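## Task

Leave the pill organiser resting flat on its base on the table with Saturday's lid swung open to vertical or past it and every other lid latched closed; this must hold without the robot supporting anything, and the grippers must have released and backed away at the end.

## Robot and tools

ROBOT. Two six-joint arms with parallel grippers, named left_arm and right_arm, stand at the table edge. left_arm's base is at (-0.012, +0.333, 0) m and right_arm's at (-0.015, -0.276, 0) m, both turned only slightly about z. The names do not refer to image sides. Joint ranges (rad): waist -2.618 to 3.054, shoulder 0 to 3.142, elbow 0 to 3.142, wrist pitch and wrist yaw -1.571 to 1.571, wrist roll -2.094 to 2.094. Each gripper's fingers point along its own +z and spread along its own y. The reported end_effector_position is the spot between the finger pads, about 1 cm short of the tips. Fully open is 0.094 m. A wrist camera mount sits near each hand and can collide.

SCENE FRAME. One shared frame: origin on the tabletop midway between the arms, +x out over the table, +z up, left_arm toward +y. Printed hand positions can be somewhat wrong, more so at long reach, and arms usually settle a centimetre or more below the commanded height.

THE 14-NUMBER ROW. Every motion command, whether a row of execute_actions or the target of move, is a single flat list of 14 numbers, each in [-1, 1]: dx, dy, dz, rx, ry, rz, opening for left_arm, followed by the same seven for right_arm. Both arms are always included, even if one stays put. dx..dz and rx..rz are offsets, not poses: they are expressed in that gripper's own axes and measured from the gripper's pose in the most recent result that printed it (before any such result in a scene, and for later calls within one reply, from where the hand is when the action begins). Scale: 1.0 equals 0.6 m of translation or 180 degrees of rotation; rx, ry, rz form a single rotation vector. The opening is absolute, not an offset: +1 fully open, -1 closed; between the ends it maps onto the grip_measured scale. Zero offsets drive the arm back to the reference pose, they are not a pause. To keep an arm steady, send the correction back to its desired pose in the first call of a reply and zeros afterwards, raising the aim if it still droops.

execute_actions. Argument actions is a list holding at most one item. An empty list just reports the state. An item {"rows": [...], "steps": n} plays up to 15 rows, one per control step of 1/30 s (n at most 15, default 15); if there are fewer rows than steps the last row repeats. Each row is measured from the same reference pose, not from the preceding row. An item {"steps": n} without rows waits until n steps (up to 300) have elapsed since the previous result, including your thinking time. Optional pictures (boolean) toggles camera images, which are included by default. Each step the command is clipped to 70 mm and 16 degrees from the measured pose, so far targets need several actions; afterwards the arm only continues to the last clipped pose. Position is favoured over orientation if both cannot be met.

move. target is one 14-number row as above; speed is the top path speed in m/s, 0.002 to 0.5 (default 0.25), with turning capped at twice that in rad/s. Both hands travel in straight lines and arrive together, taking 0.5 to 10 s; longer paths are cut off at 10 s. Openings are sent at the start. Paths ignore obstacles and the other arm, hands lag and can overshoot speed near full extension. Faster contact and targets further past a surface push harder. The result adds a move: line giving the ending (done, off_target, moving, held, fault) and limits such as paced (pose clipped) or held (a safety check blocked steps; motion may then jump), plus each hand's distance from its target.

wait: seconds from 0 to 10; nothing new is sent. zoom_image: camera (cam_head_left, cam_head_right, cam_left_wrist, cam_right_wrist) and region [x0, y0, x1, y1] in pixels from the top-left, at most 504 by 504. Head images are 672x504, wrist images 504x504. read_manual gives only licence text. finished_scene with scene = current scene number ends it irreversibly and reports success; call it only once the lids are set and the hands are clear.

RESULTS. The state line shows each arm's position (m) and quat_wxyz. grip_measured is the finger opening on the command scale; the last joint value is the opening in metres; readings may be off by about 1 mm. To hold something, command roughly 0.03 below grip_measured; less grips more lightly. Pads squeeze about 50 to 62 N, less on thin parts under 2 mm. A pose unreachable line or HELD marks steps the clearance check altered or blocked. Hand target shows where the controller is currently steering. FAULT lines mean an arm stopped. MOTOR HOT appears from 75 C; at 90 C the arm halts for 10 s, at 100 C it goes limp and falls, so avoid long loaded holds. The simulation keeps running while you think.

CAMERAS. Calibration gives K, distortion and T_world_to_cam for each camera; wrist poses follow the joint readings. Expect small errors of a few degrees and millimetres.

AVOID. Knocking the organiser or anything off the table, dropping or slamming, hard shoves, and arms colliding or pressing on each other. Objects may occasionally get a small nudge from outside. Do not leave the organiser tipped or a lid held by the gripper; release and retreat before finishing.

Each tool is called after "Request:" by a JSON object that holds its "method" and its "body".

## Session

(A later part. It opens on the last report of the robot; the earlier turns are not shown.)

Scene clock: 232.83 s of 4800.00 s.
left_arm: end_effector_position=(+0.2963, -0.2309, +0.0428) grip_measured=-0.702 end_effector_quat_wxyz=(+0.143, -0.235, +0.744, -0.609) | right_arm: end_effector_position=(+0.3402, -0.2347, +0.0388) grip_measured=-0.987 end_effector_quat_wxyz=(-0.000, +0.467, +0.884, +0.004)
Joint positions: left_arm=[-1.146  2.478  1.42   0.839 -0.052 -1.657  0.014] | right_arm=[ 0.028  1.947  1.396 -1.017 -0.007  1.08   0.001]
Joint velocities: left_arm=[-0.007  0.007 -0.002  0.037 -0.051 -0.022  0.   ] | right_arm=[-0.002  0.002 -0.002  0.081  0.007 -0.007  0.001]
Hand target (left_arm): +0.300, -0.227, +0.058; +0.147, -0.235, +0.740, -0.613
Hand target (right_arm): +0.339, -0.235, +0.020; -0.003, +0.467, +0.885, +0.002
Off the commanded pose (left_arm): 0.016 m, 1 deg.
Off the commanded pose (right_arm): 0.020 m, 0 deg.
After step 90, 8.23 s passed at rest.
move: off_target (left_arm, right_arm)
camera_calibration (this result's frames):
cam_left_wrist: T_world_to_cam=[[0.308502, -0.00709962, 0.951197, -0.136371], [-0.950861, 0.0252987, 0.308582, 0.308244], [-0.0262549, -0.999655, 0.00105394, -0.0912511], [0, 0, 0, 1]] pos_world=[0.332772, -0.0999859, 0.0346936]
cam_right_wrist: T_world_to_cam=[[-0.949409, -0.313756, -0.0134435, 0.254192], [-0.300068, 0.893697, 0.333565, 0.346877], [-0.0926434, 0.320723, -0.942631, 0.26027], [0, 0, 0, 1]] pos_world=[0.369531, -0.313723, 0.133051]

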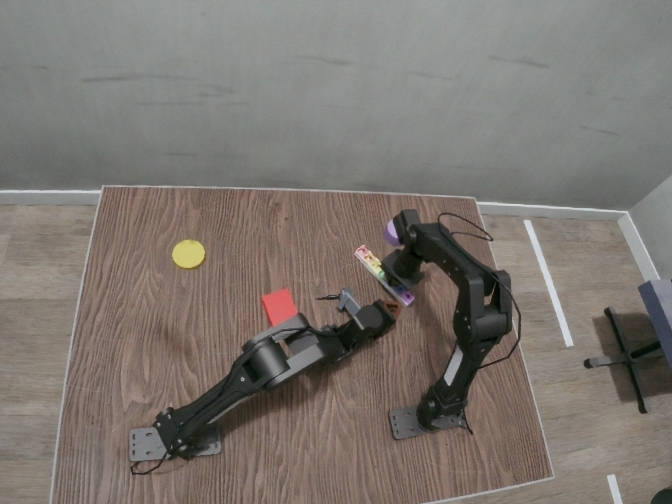

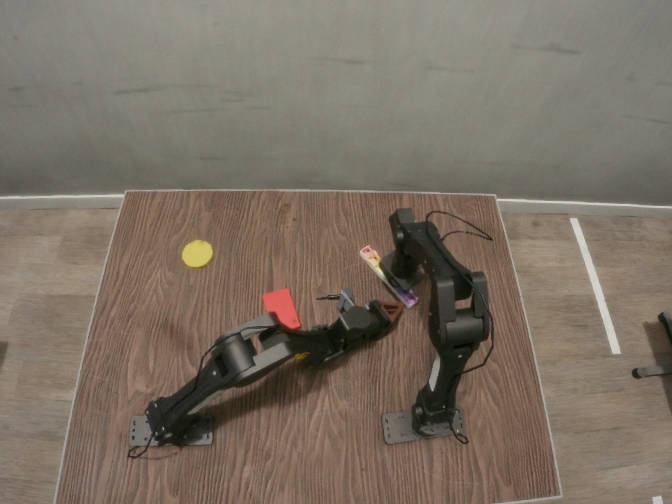

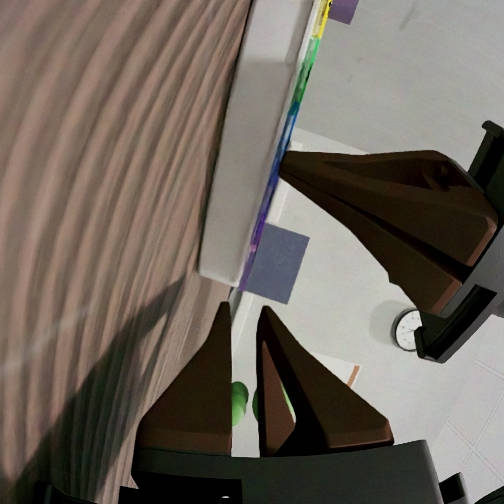

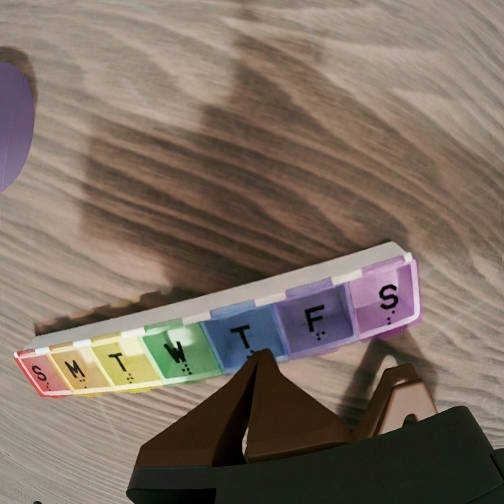

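Request:
{"method": "move", "body": {"target": [0,-0.015,0,0.005,0,0,-0.7, 0,0,-0.05,0,0,0,-1], "speed": 0.08}}

Request:
{"method": "move", "body": {"target": [0,-0.015,0,0.005,0,0,-0.7, -0.006,-0.045,-0.005,0,0,0,-1], "speed": 0.08}}

Scene clock: 257.20 s of 4800.00 s.
left_arm: end_effector_position=(+0.2963, -0.2309, +0.0429) grip_measured=-0.702 end_effector_quat_wxyz=(+0.142, -0.236, +0.744, -0.609) | right_arm: end_effector_position=(+0.3304, -0.2358, +0.0482) grip_measured=-0.987 end_effector_quat_wxyz=(-0.021, +0.466, +0.884, -0.010)
Joint positions: left_arm=[-1.146  2.478  1.42   0.838 -0.052 -1.659  0.014] | right_arm=[ 0.028  1.946  1.433 -1.104 -0.007  1.08   0.001]
Joint velocities: left_arm=[-0.007 -0.017  0.002 -0.007  0.037  0.037 -0.   ] | right_arm=[-0.012 -0.017  0.007 -0.007 -0.081 -0.022  0.001]
Hand target (left_arm): +0.298, -0.232, +0.052; +0.145, -0.234, +0.739, -0.615
Hand target (right_arm): +0.339, -0.235, +0.068; -0.001, +0.467, +0.884, +0.004
Off the commanded pose (left_arm): 0.009 m, 1 deg.
Off the commanded pose (right_arm): 0.023 m, 3 deg.
After step 90, 20.40 s passed at rest.
move: off_target (right_arm)
camera_calibration (this result's frames):
cam_left_wrist: T_world_to_cam=[[0.310195, -0.00638696, 0.950652, -0.136733], [-0.950322, 0.0250932, 0.310256, 0.307943], [-0.0258364, -0.999665, 0.0017141, -0.0913947], [0, 0, 0, 1]] pos_world=[0.332697, -0.0999646, 0.034601]
cam_right_wrist: T_world_to_cam=[[-0.948876, -0.313697, 0.0350538, 0.242229], [-0.283386, 0.89553, 0.343102, 0.336242], [-0.139022, 0.315627, -0.938644, 0.282481], [0, 0, 0, 1]] pos_world=[0.364402, -0.314287, 0.141293]

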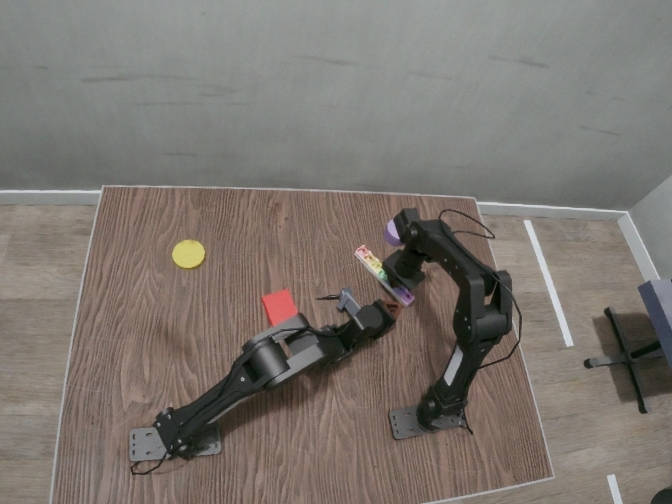

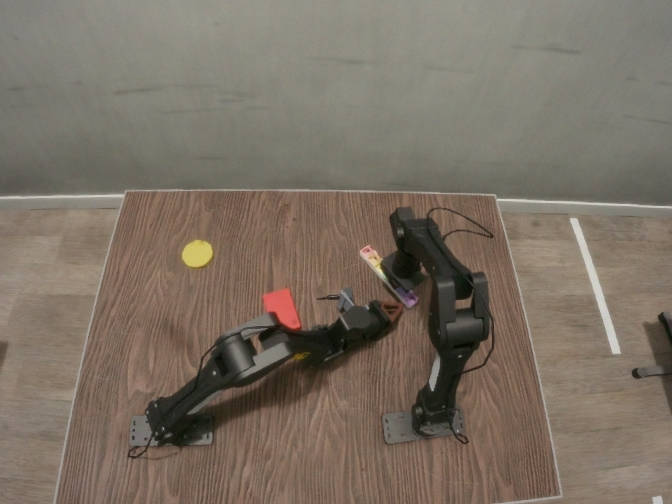

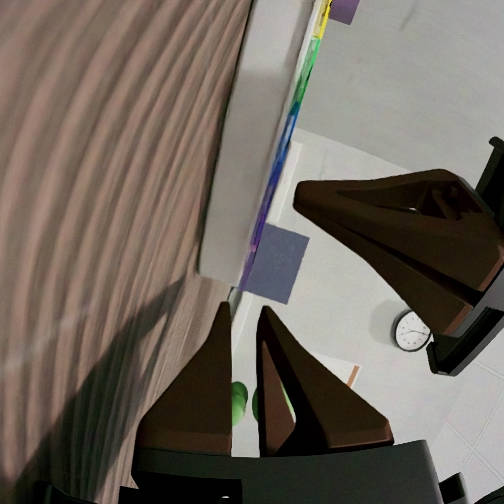

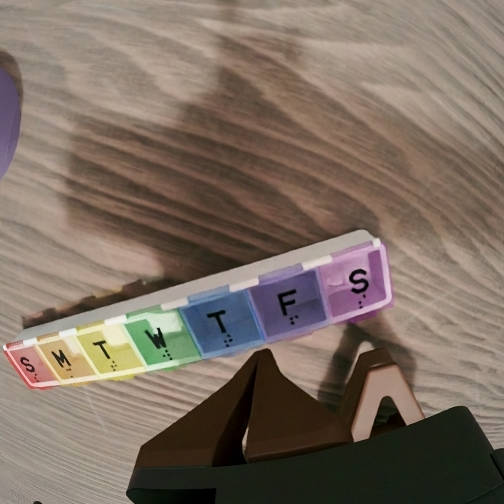

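Scene clock: 258.00 s of 4800.00 s.
left_arm: end_effector_position=(+0.2963, -0.2309, +0.0429) grip_measured=-0.702 end_effector_quat_wxyz=(+0.142, -0.236, +0.744, -0.609) | right_arm: end_effector_position=(+0.3097, -0.2516, +0.0463) grip_measured=-0.987 end_effector_quat_wxyz=(-0.033, +0.467, +0.884, -0.016)
Joint positions: left_arm=[-1.146  2.478  1.42   0.838 -0.052 -1.661  0.014] | right_arm=[-0.013  1.892  1.35  -1.102 -0.007  1.04   0.001]
Joint velocities: left_arm=[-0.002 -0.002  0.012  0.007 -0.022 -0.007  0.   ] | right_arm=[ 0.002 -0.012  0.017 -0.022 -0.051  0.051 -0.   ]
Hand target (left_arm): +0.298, -0.232, +0.052; +0.144, -0.235, +0.739, -0.615
Hand target (right_arm): +0.310, -0.254, +0.051; -0.021, +0.467, +0.884, -0.010
Off the commanded pose (left_arm): 0.009 m, 1 deg.
Off the commanded pose (right_arm): 0.006 m, 2 deg.
move: done
camera_calibration (this result's frames):
cam_left_wrist: T_world_to_cam=[[0.311413, -0.00555975, 0.950258, -0.136886], [-0.949932, 0.0250133, 0.311452, 0.307758], [-0.0255007, -0.999672, 0.00250807, -0.0915298], [0, 0, 0, 1]] pos_world=[0.332643, -0.0999589, 0.0344547]
cam_right_wrist: T_world_to_cam=[[-0.94785, -0.312909, 0.0605622, 0.216351], [-0.273309, 0.895755, 0.350608, 0.34172], [-0.163957, 0.315771, -0.934562, 0.290404], [0, 0, 0, 1]] pos_world=[0.346078, -0.3301, 0.138488]

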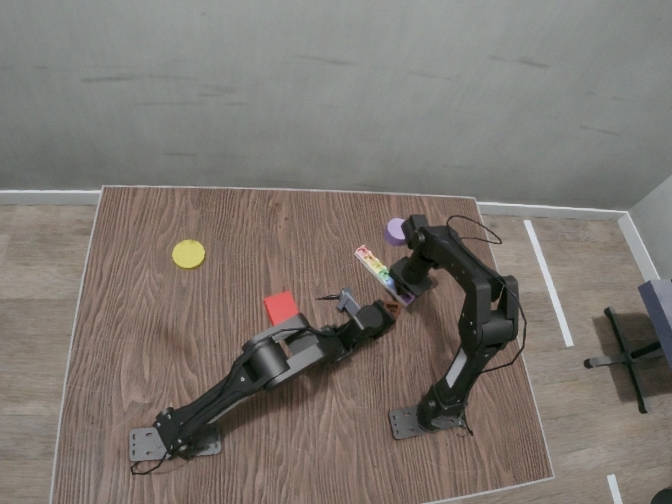

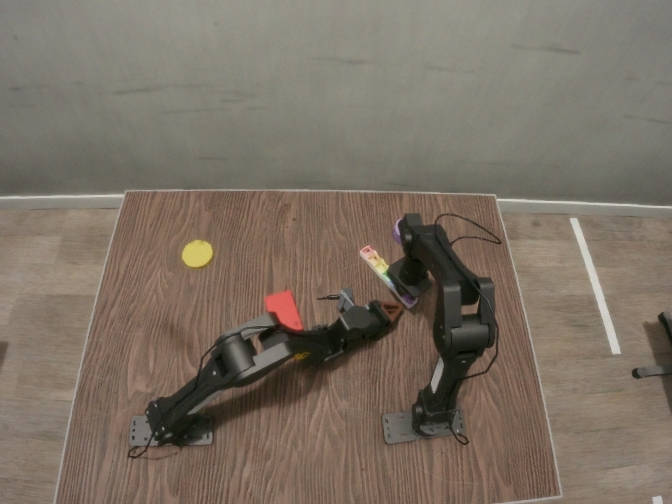

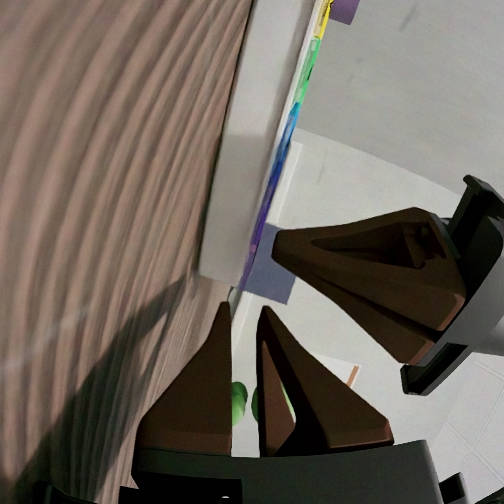

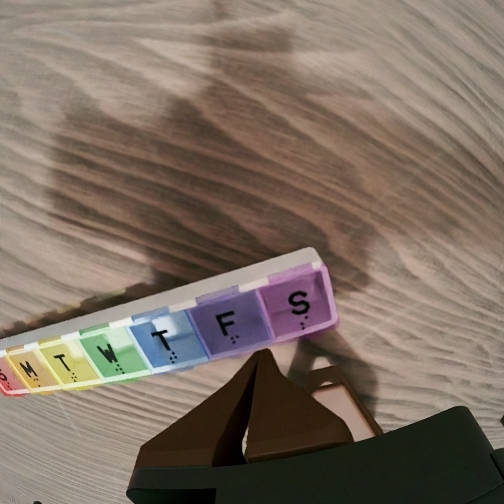

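Request:
{"method": "move", "body": {"target": [0,-0.015,0,0.005,0,0,-0.7, -0.012,0.028,0,0,0,0,-1], "speed": 0.05}}

Request:
{"method": "move", "body": {"target": [0,-0.015,0,0.005,0,0,-0.7, 0,0,0.05,0,0,0,-1], "speed": 0.05}}

Request:
{"method": "zoom_image", "body": {"camera": "cam_right_wrist", "region": [210, 250, 410, 420]}}

Scene clock: 266.47 s of 4800.00 s.
left_arm: end_effector_position=(+0.2963, -0.2309, +0.0429) grip_measured=-0.702 end_effector_quat_wxyz=(+0.142, -0.237, +0.744, -0.609) | right_arm: end_effector_position=(+0.3199, -0.2509, +0.0399) grip_measured=-0.987 end_effector_quat_wxyz=(-0.040, +0.467, +0.883, -0.020)
Joint positions: left_arm=[-1.146  2.478  1.42   0.838 -0.052 -1.662  0.014] | right_arm=[-0.013  1.951  1.403 -1.111 -0.007  1.04   0.001]
Joint velocities: left_arm=[ 0.007 -0.007  0.022 -0.022  0.037  0.066 -0.   ] | right_arm=[-0.007 -0.002  0.002  0.007 -0.007 -0.081 -0.001]
Hand target (left_arm): +0.298, -0.232, +0.052; +0.144, -0.235, +0.739, -0.615
Hand target (right_arm): +0.328, -0.248, +0.046; -0.033, +0.467, +0.884, -0.016
Off the commanded pose (left_arm): 0.009 m, 1 deg.
Off the commanded pose (right_arm): 0.010 m, 1 deg.
After step 90, 4.73 s passed at rest.
move: done
camera_calibration (this result's frames):
cam_left_wrist: T_world_to_cam=[[0.312326, -0.00493928, 0.949962, -0.137001], [-0.949639, 0.0249541, 0.31235, 0.307619], [-0.0252482, -0.999676, 0.00310327, -0.0916313], [0, 0, 0, 1]] pos_world=[0.332602, -0.0999546, 0.0343451]
cam_right_wrist: T_world_to_cam=[[-0.946906, -0.312474, 0.0756892, 0.225836], [-0.267472, 0.896244, 0.353844, 0.344281], [-0.178403, 0.314812, -0.932237, 0.290091], [0, 0, 0, 1]] pos_world=[0.357684, -0.329316, 0.131519]

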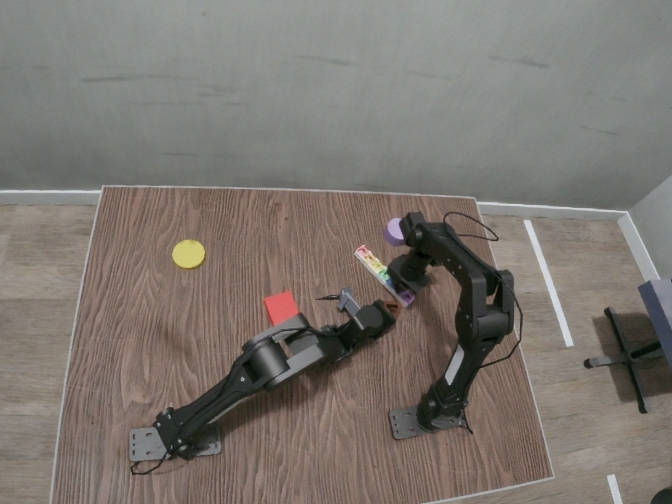

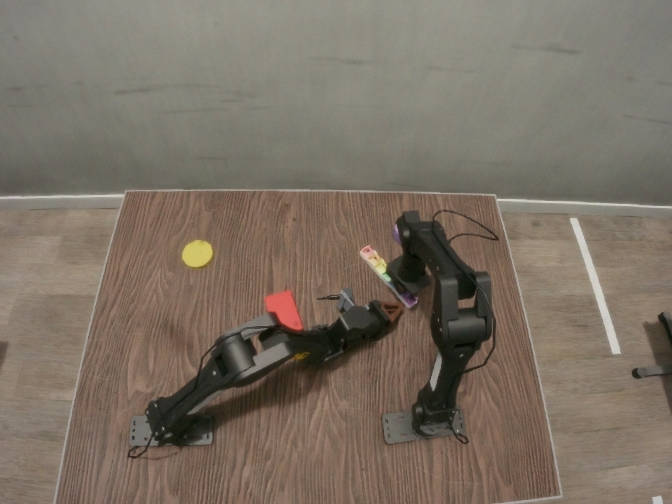

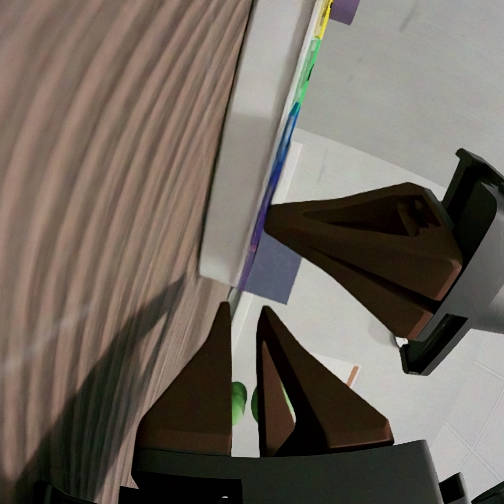

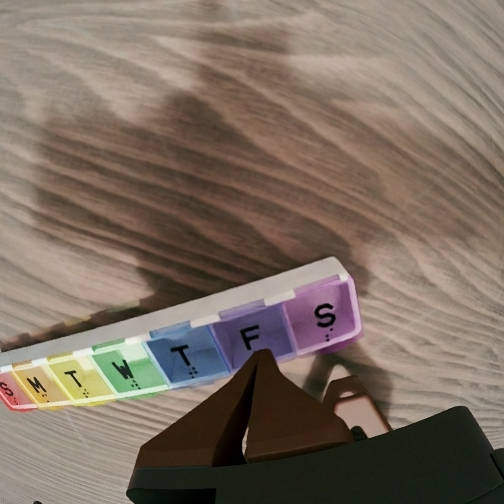

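Scene clock: 267.30 s of 4800.00 s.
left_arm: end_effector_position=(+0.2963, -0.2309, +0.0429) grip_measured=-0.702 end_effector_quat_wxyz=(+0.141, -0.237, +0.744, -0.609) | right_arm: end_effector_position=(+0.3197, -0.2509, +0.0379) grip_measured=-0.987 end_effector_quat_wxyz=(-0.034, +0.467, +0.884, -0.017)
Joint positions: left_arm=[-1.146  2.478  1.42   0.838 -0.052 -1.663  0.014] | right_arm=[-0.013  1.939  1.38  -1.086 -0.007  1.04   0.001]
Joint velocities: left_arm=[-0.012 -0.007 -0.002 -0.022  0.022  0.022 -0.001] | right_arm=[-0.012 -0.017  0.012 -0.022 -0.095  0.007  0.   ]
Hand target (left_arm): +0.298, -0.232, +0.052; +0.143, -0.236, +0.739, -0.615
Hand target (right_arm): +0.316, -0.251, +0.012; -0.041, +0.467, +0.883, -0.021
Off the commanded pose (left_arm): 0.009 m, 1 deg.
Off the commanded pose (right_arm): 0.028 m, 1 deg.
move: off_target (right_arm)
camera_calibration (this result's frames):
cam_left_wrist: T_world_to_cam=[[0.312935, -0.0045256, 0.949764, -0.137077], [-0.949443, 0.0249149, 0.312948, 0.307526], [-0.0250796, -0.999679, 0.00349994, -0.0916989], [0, 0, 0, 1]] pos_world=[0.332575, -0.0999518, 0.034272]
cam_right_wrist: T_world_to_cam=[[-0.947876, -0.31254, 0.0620473, 0.226594], [-0.272434, 0.895905, 0.350905, 0.346534], [-0.16526, 0.31571, -0.934353, 0.284364], [0, 0, 0, 1]] pos_world=[0.356185, -0.329419, 0.130036]

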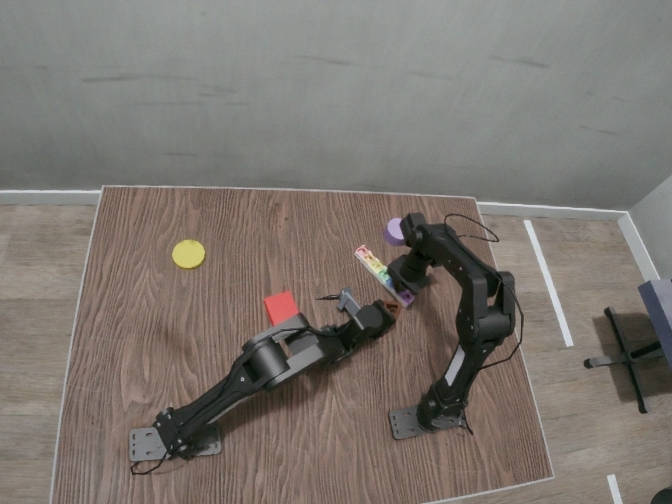

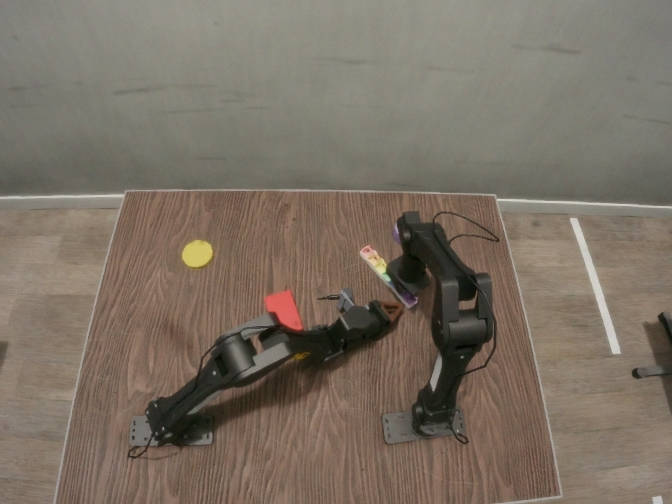

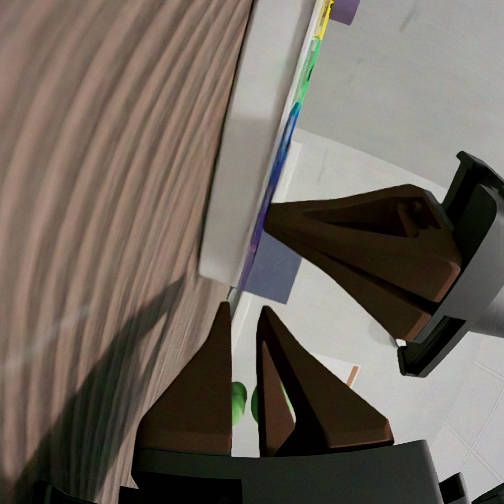

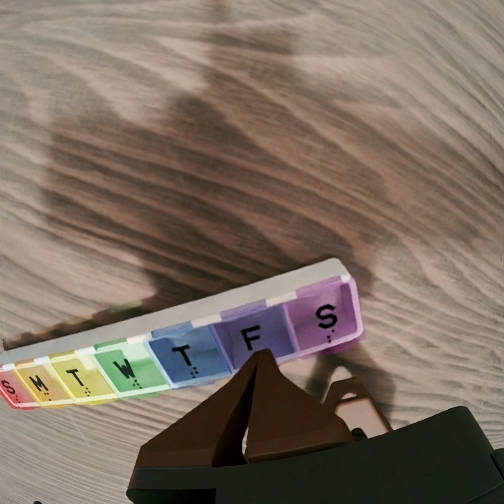

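Region (210, 250, 410, 420) of cam_right_wrist's 504x504 image, scaled by 2.520, with more detail than that image has; it fills the top 428 rows of this view, and the rest is white.

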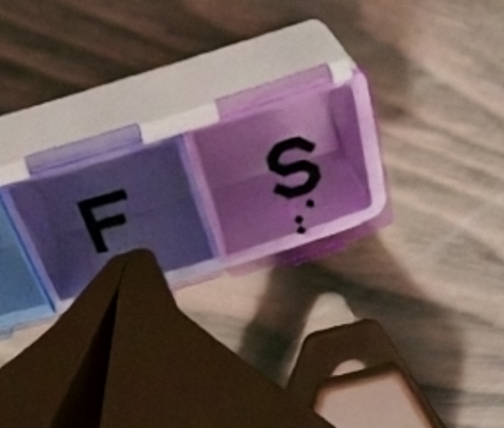

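Request:
{"method": "execute_actions", "body": {"actions": [{"rows":[[-0.005,-0.02,0.032,0.01,0,0,-0.7, 0,0,0.06,0,0,0,-1]],"steps":15}]}}

Request:
{"method": "zoom_image", "body": {"camera": "cam_right_wrist", "region": [210, 250, 410, 420]}}

Request:
{"method": "zoom_image", "body": {"camera": "cam_left_wrist", "region": [170, 200, 310, 340]}}

Scene clock: 273.00 s of 4800.00 s.
left_arm: end_effector_position=(+0.3026, -0.2440, +0.0453) grip_measured=-0.702 end_effector_quat_wxyz=(+0.142, -0.235, +0.737, -0.617) | right_arm: end_effector_position=(+0.3194, -0.2509, +0.0373) grip_measured=-0.987 end_effector_quat_wxyz=(-0.025, +0.467, +0.884, -0.011)
Joint positions: left_arm=[-1.146  2.521  1.499  0.822 -0.049 -1.663  0.014] | right_arm=[-0.013  1.92   1.351 -1.056 -0.007  1.04   0.001]
Joint velocities: left_arm=[-0.007 -0.007 -0.002  0.037  0.022  0.022 -0.   ] | right_arm=[ 0.017  0.002 -0.007 -0.022  0.022 -0.022 -0.001]
Hand target (left_arm): +0.310, -0.247, +0.050; +0.145, -0.234, +0.734, -0.621
Hand target (right_arm): +0.315, -0.251, +0.005; -0.035, +0.467, +0.884, -0.018
Off the commanded pose (left_arm): 0.010 m, 1 deg.
Off the commanded pose (right_arm): 0.035 m, 1 deg.
Steps of this call (steps 1 to 90: nothing new was sent; then 2.20 s passed at rest; steps 91 to 105: all 15 steps of this action). Readings (end_effector_position):
91: left_arm (+0.2969, -0.2322, +0.0432) | right_arm (+0.3193, -0.2509, +0.0374)
92: left_arm (+0.2987, -0.2358, +0.0442) | right_arm (+0.3193, -0.2509, +0.0375)
94: left_arm (+0.3012, -0.2411, +0.0448) | right_arm (+0.3193, -0.2509, +0.0374)
98: left_arm (+0.3025, -0.2438, +0.0452) | right_arm (+0.3193, -0.2509, +0.0374)
105: the state above
camera_calibration (this result's frames):
cam_left_wrist: T_world_to_cam=[[0.304741, 0.0129891, 0.952347, -0.134782], [-0.952034, 0.0331756, 0.304188, 0.316321], [-0.0276435, -0.999365, 0.022476, -0.104654], [0, 0, 0, 1]] pos_world=[0.339329, -0.113331, 0.0344901]
cam_right_wrist: T_world_to_cam=[[-0.948962, -0.312615, 0.0417467, 0.227421], [-0.279733, 0.895406, 0.346407, 0.349065], [-0.145672, 0.317049, -0.937155, 0.277913], [0, 0, 0, 1]] pos_world=[0.353943, -0.329572, 0.130035]

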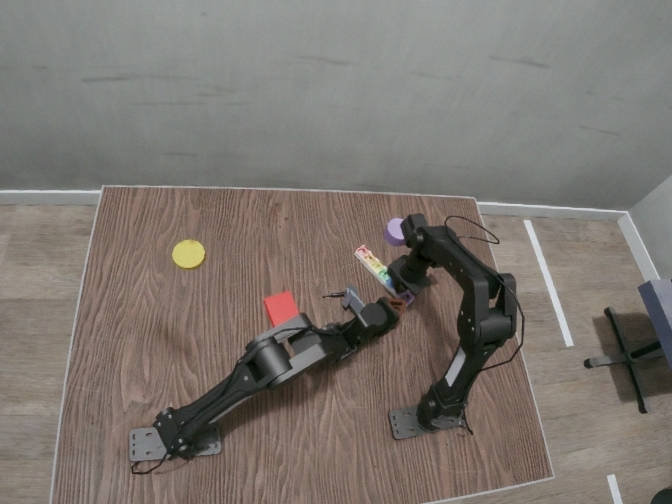

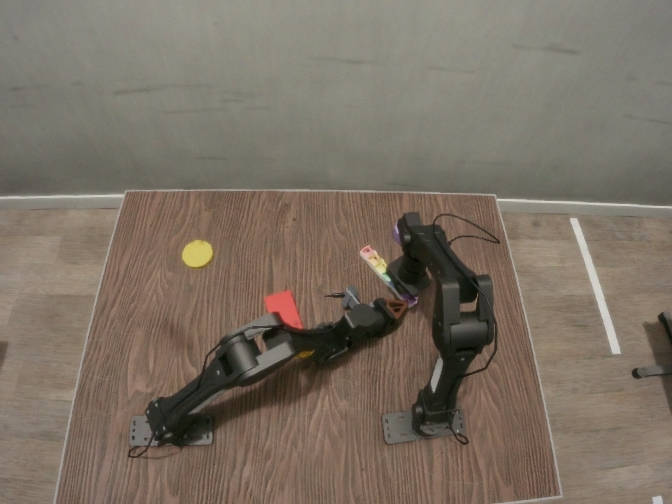

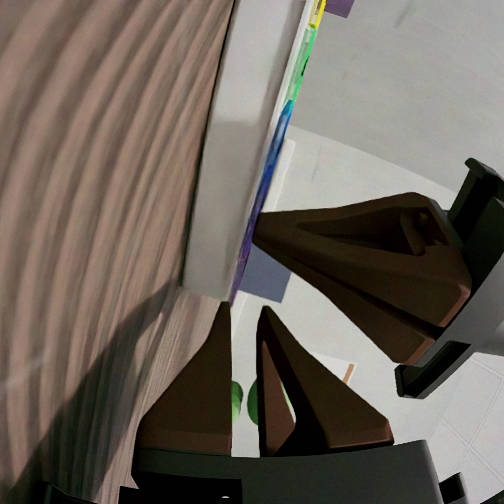

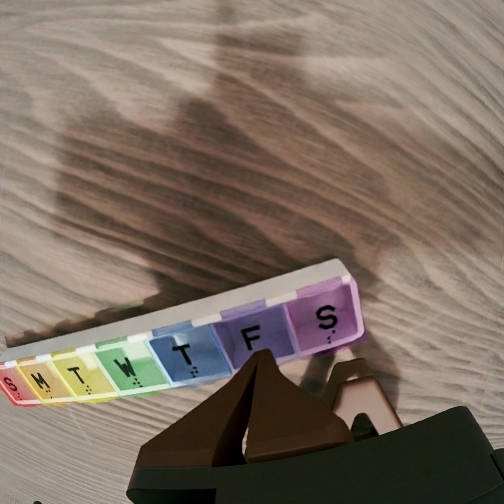

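Region (210, 250, 410, 420) of cam_right_wrist's 504x504 image, scaled by 2.520, with more detail than that image has; it fills the top 428 rows of this view, and the rest is white.

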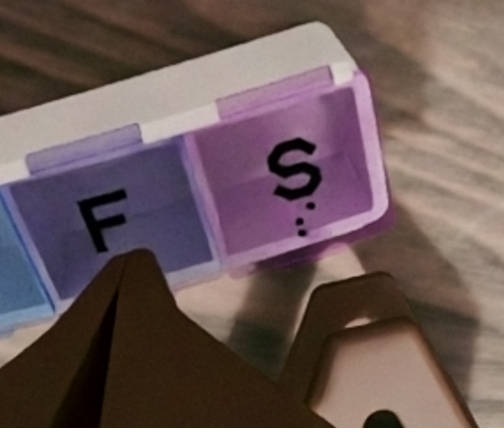

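Region (170, 200, 310, 340) of cam_left_wrist's 504x504 image, scaled by 3.600, with more detail than that image has.

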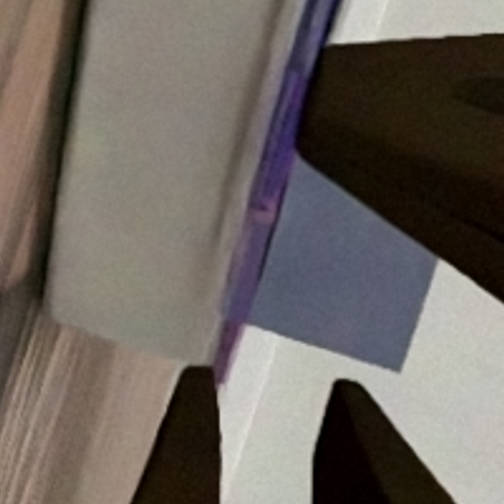

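Request:
{"method": "execute_actions", "body": {"actions": [{"rows":[[-0.02,0.0,-0.003,0,0,0,-0.66, 0,0,0.05,0,0,0,-1]],"steps":15}]}}

Request:
{"method": "zoom_image", "body": {"camera": "cam_right_wrist", "region": [210, 250, 410, 420]}}

Request:
{"method": "zoom_image", "body": {"camera": "cam_left_wrist", "region": [170, 200, 310, 340]}}

Scene clock: 277.93 s of 4800.00 s.
left_arm: end_effector_position=(+0.3093, -0.2405, +0.0455) grip_measured=-0.662 end_effector_quat_wxyz=(+0.139, -0.235, +0.737, -0.618) | right_arm: end_effector_position=(+0.3193, -0.2509, +0.0374) grip_measured=-0.987 end_effector_quat_wxyz=(-0.019, +0.467, +0.884, -0.008)
Joint positions: left_arm=[-1.129  2.521  1.499  0.823 -0.029 -1.664  0.016] | right_arm=[-0.013  1.908  1.336 -1.04  -0.007  1.04   0.001]
Joint velocities: left_arm=[-0.022  0.027  0.007  0.022 -0.037 -0.007 -0.001] | right_arm=[-0.007 -0.002  0.007  0.022 -0.037 -0.022  0.   ]
Hand target (left_arm): +0.312, -0.236, +0.045; +0.142, -0.235, +0.737, -0.617
Hand target (right_arm): +0.316, -0.251, +0.009; -0.026, +0.467, +0.884, -0.012
Off the commanded pose (left_arm): 0.005 m, 0 deg.
Off the commanded pose (right_arm): 0.030 m, 1 deg.
Steps of this call (steps 1 to 90: nothing new was sent; then 1.43 s passed at rest; steps 91 to 105: all 15 steps of this action). Readings (end_effector_position):
91: left_arm (+0.3029, -0.2439, +0.0453) | right_arm (+0.3194, -0.2509, +0.0376)
92: left_arm (+0.3030, -0.2439, +0.0454) | right_arm (+0.3193, -0.2509, +0.0376)
94: left_arm (+0.3049, -0.2429, +0.0455) | right_arm (+0.3193, -0.2509, +0.0375)
98: left_arm (+0.3088, -0.2407, +0.0454) | right_arm (+0.3194, -0.2509, +0.0375)
105: the state above
camera_calibration (this result's frames):
cam_left_wrist: T_world_to_cam=[[0.307788, 0.0151813, 0.951334, -0.137477], [-0.950989, 0.0362014, 0.307098, 0.322775], [-0.0297775, -0.999229, 0.0255796, -0.100397], [0, 0, 0, 1]] pos_world=[0.346279, -0.109918, 0.0342315]
cam_right_wrist: T_world_to_cam=[[-0.949421, -0.312646, 0.0291876, 0.227933], [-0.284197, 0.895101, 0.34355, 0.350462], [-0.133535, 0.317879, -0.938681, 0.274394], [0, 0, 0, 1]] pos_world=[0.352646, -0.329661, 0.130515]

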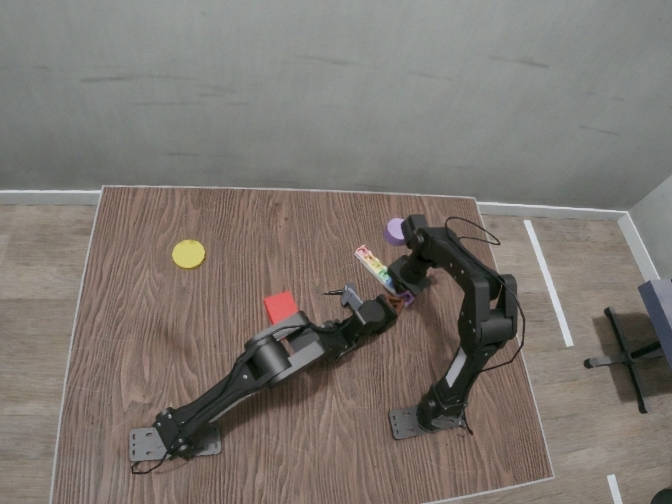

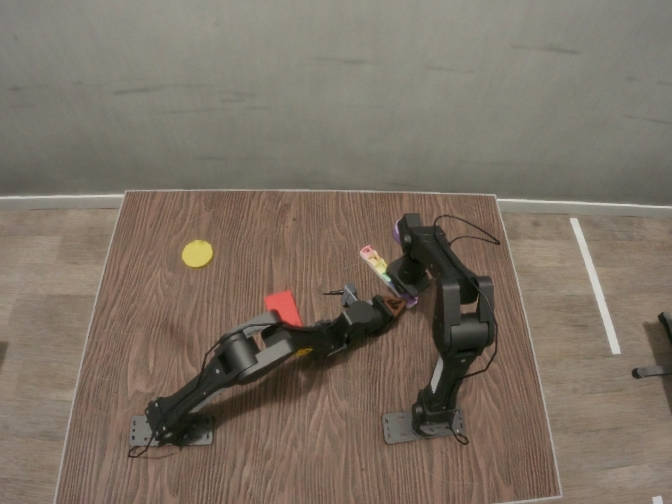

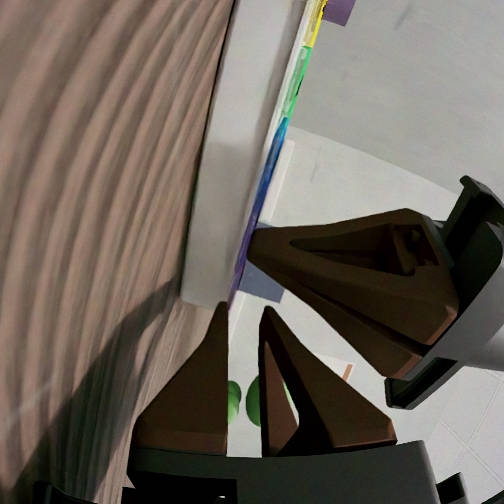

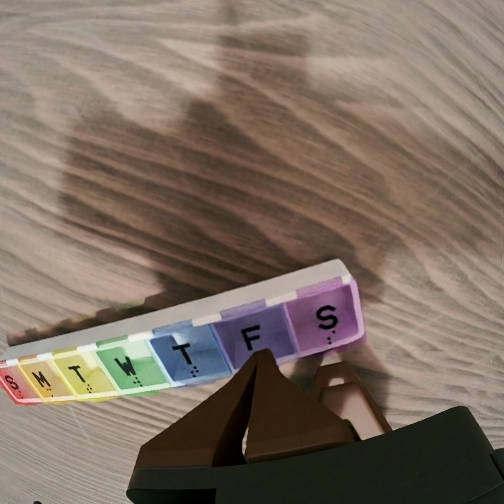

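Region (210, 250, 410, 420) of cam_right_wrist's 504x504 image, scaled by 2.520, with more detail than that image has; it fills the top 428 rows of this view, and the rest is white.

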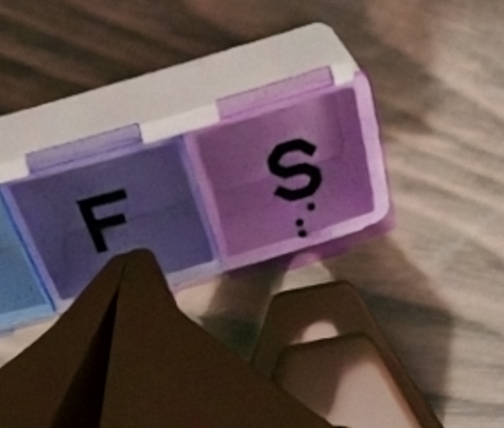

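Region (170, 200, 310, 340) of cam_left_wrist's 504x504 image, scaled by 3.600, with more detail than that image has.

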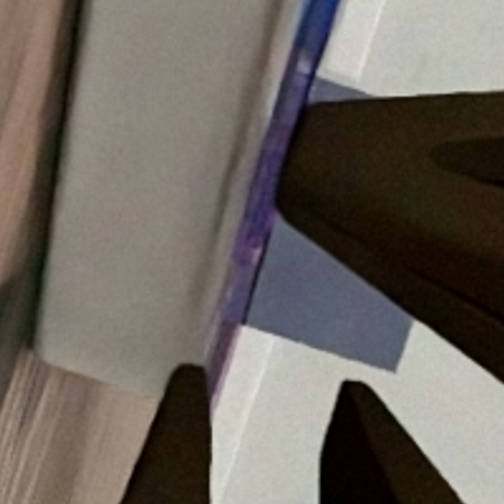

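Request:
{"method": "execute_actions", "body": {"actions": [{"rows":[[0,-0.008,0.026,0.005,0,0,-0.66, 0,0,0.05,0,0,0,-1]],"steps":15}]}}

Request:
{"method": "zoom_image", "body": {"camera": "cam_right_wrist", "region": [210, 250, 410, 420]}}

Request:
{"method": "zoom_image", "body": {"camera": "cam_left_wrist", "region": [170, 200, 310, 340]}}

Scene clock: 286.13 s of 4800.00 s.
left_arm: end_effector_position=(+0.3139, -0.2485, +0.0462) grip_measured=-0.662 end_effector_quat_wxyz=(+0.140, -0.235, +0.733, -0.623) | right_arm: end_effector_position=(+0.3199, -0.2516, +0.0372) grip_measured=-0.987 end_effector_quat_wxyz=(-0.012, +0.467, +0.884, -0.006)
Joint positions: left_arm=[-1.129  2.551  1.553  0.811 -0.03  -1.665  0.016] | right_arm=[-0.013  1.898  1.322 -1.022 -0.003  1.04   0.001]
Joint velocities: left_arm=[-0.007 -0.012 -0.007  0.022 -0.037  0.037 -0.001] | right_arm=[-0.007 -0.007 -0.002  0.007 -0.007  0.066 -0.   ]
Hand target (left_arm): +0.318, -0.254, +0.047; +0.141, -0.234, +0.732, -0.624
Hand target (right_arm): +0.316, -0.251, +0.009; -0.021, +0.467, +0.884, -0.008
Off the commanded pose (left_arm): 0.007 m, 0 deg.
Off the commanded pose (right_arm): 0.030 m, 1 deg.
Steps of this call (steps 1 to 90: nothing new was sent; then 4.70 s passed at rest; steps 91 to 105: all 15 steps of this action). Readings (end_effector_position):
91: left_arm (+0.3098, -0.2414, +0.0454) | right_arm (+0.3194, -0.2509, +0.0375)
92: left_arm (+0.3113, -0.2442, +0.0459) | right_arm (+0.3193, -0.2509, +0.0374)
94: left_arm (+0.3134, -0.2479, +0.0468) | right_arm (+0.3195, -0.2512, +0.0373)
98: left_arm (+0.3138, -0.2485, +0.0463) | right_arm (+0.3201, -0.2516, +0.0373)
105: the state above
camera_calibration (this result's frames):
cam_left_wrist: T_world_to_cam=[[0.303339, 0.0255091, 0.952541, -0.135505], [-0.952443, 0.0384913, 0.302277, 0.32843], [-0.0289538, -0.998933, 0.0359718, -0.108973], [0, 0, 0, 1]] pos_world=[0.350759, -0.118041, 0.0337173]
cam_right_wrist: T_world_to_cam=[[-0.949702, -0.312703, 0.016827, 0.228908], [-0.289063, 0.89604, 0.33698, 0.353319], [-0.120452, 0.315167, -0.941361, 0.269751], [0, 0, 0, 1]] pos_world=[0.352018, -0.330024, 0.131019]

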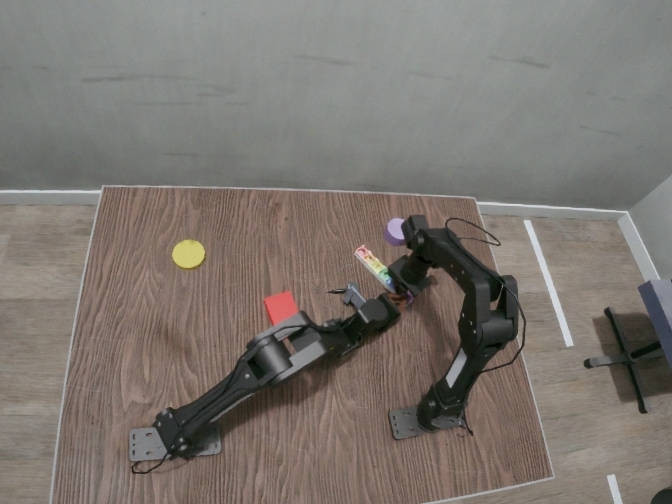

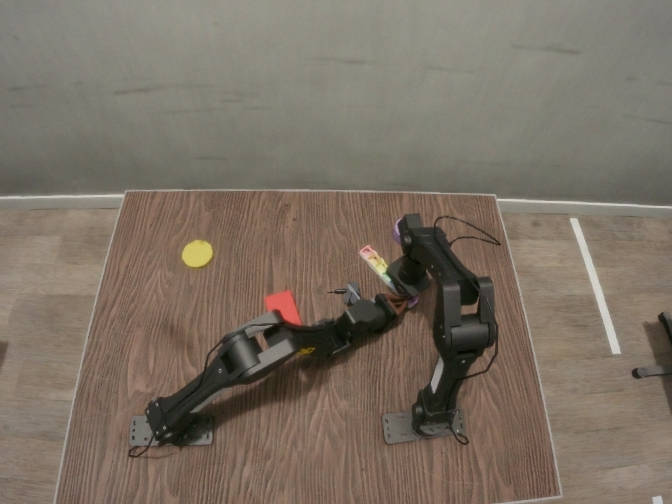

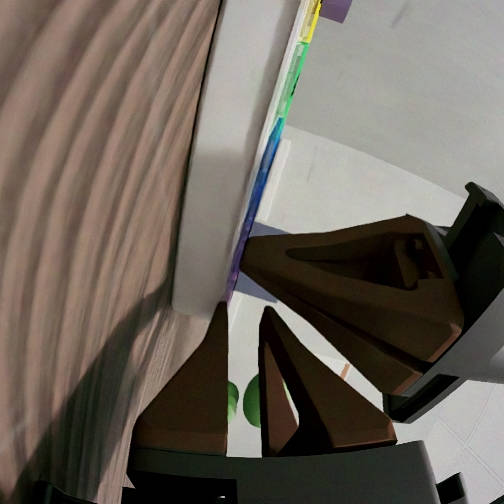

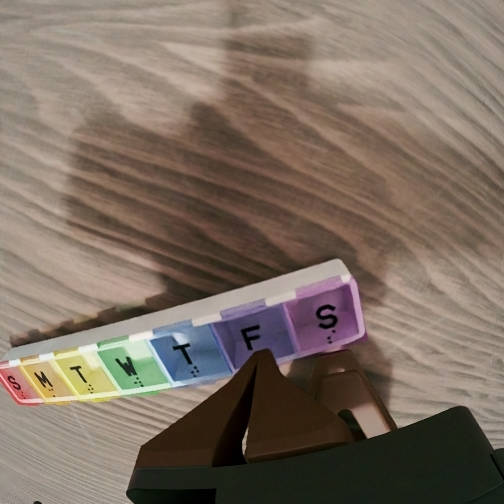

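Region (210, 250, 410, 420) of cam_right_wrist's 504x504 image, scaled by 2.520, with more detail than that image has; it fills the top 428 rows of this view, and the rest is white.

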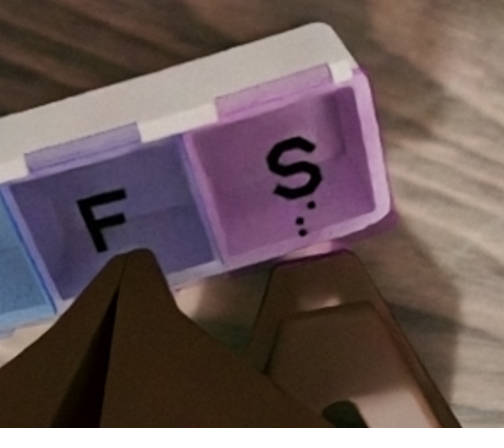

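Region (170, 200, 310, 340) of cam_left_wrist's 504x504 image, scaled by 3.600, with more detail than that image has.

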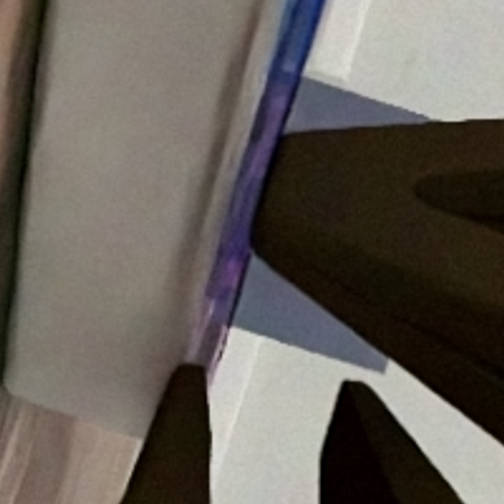

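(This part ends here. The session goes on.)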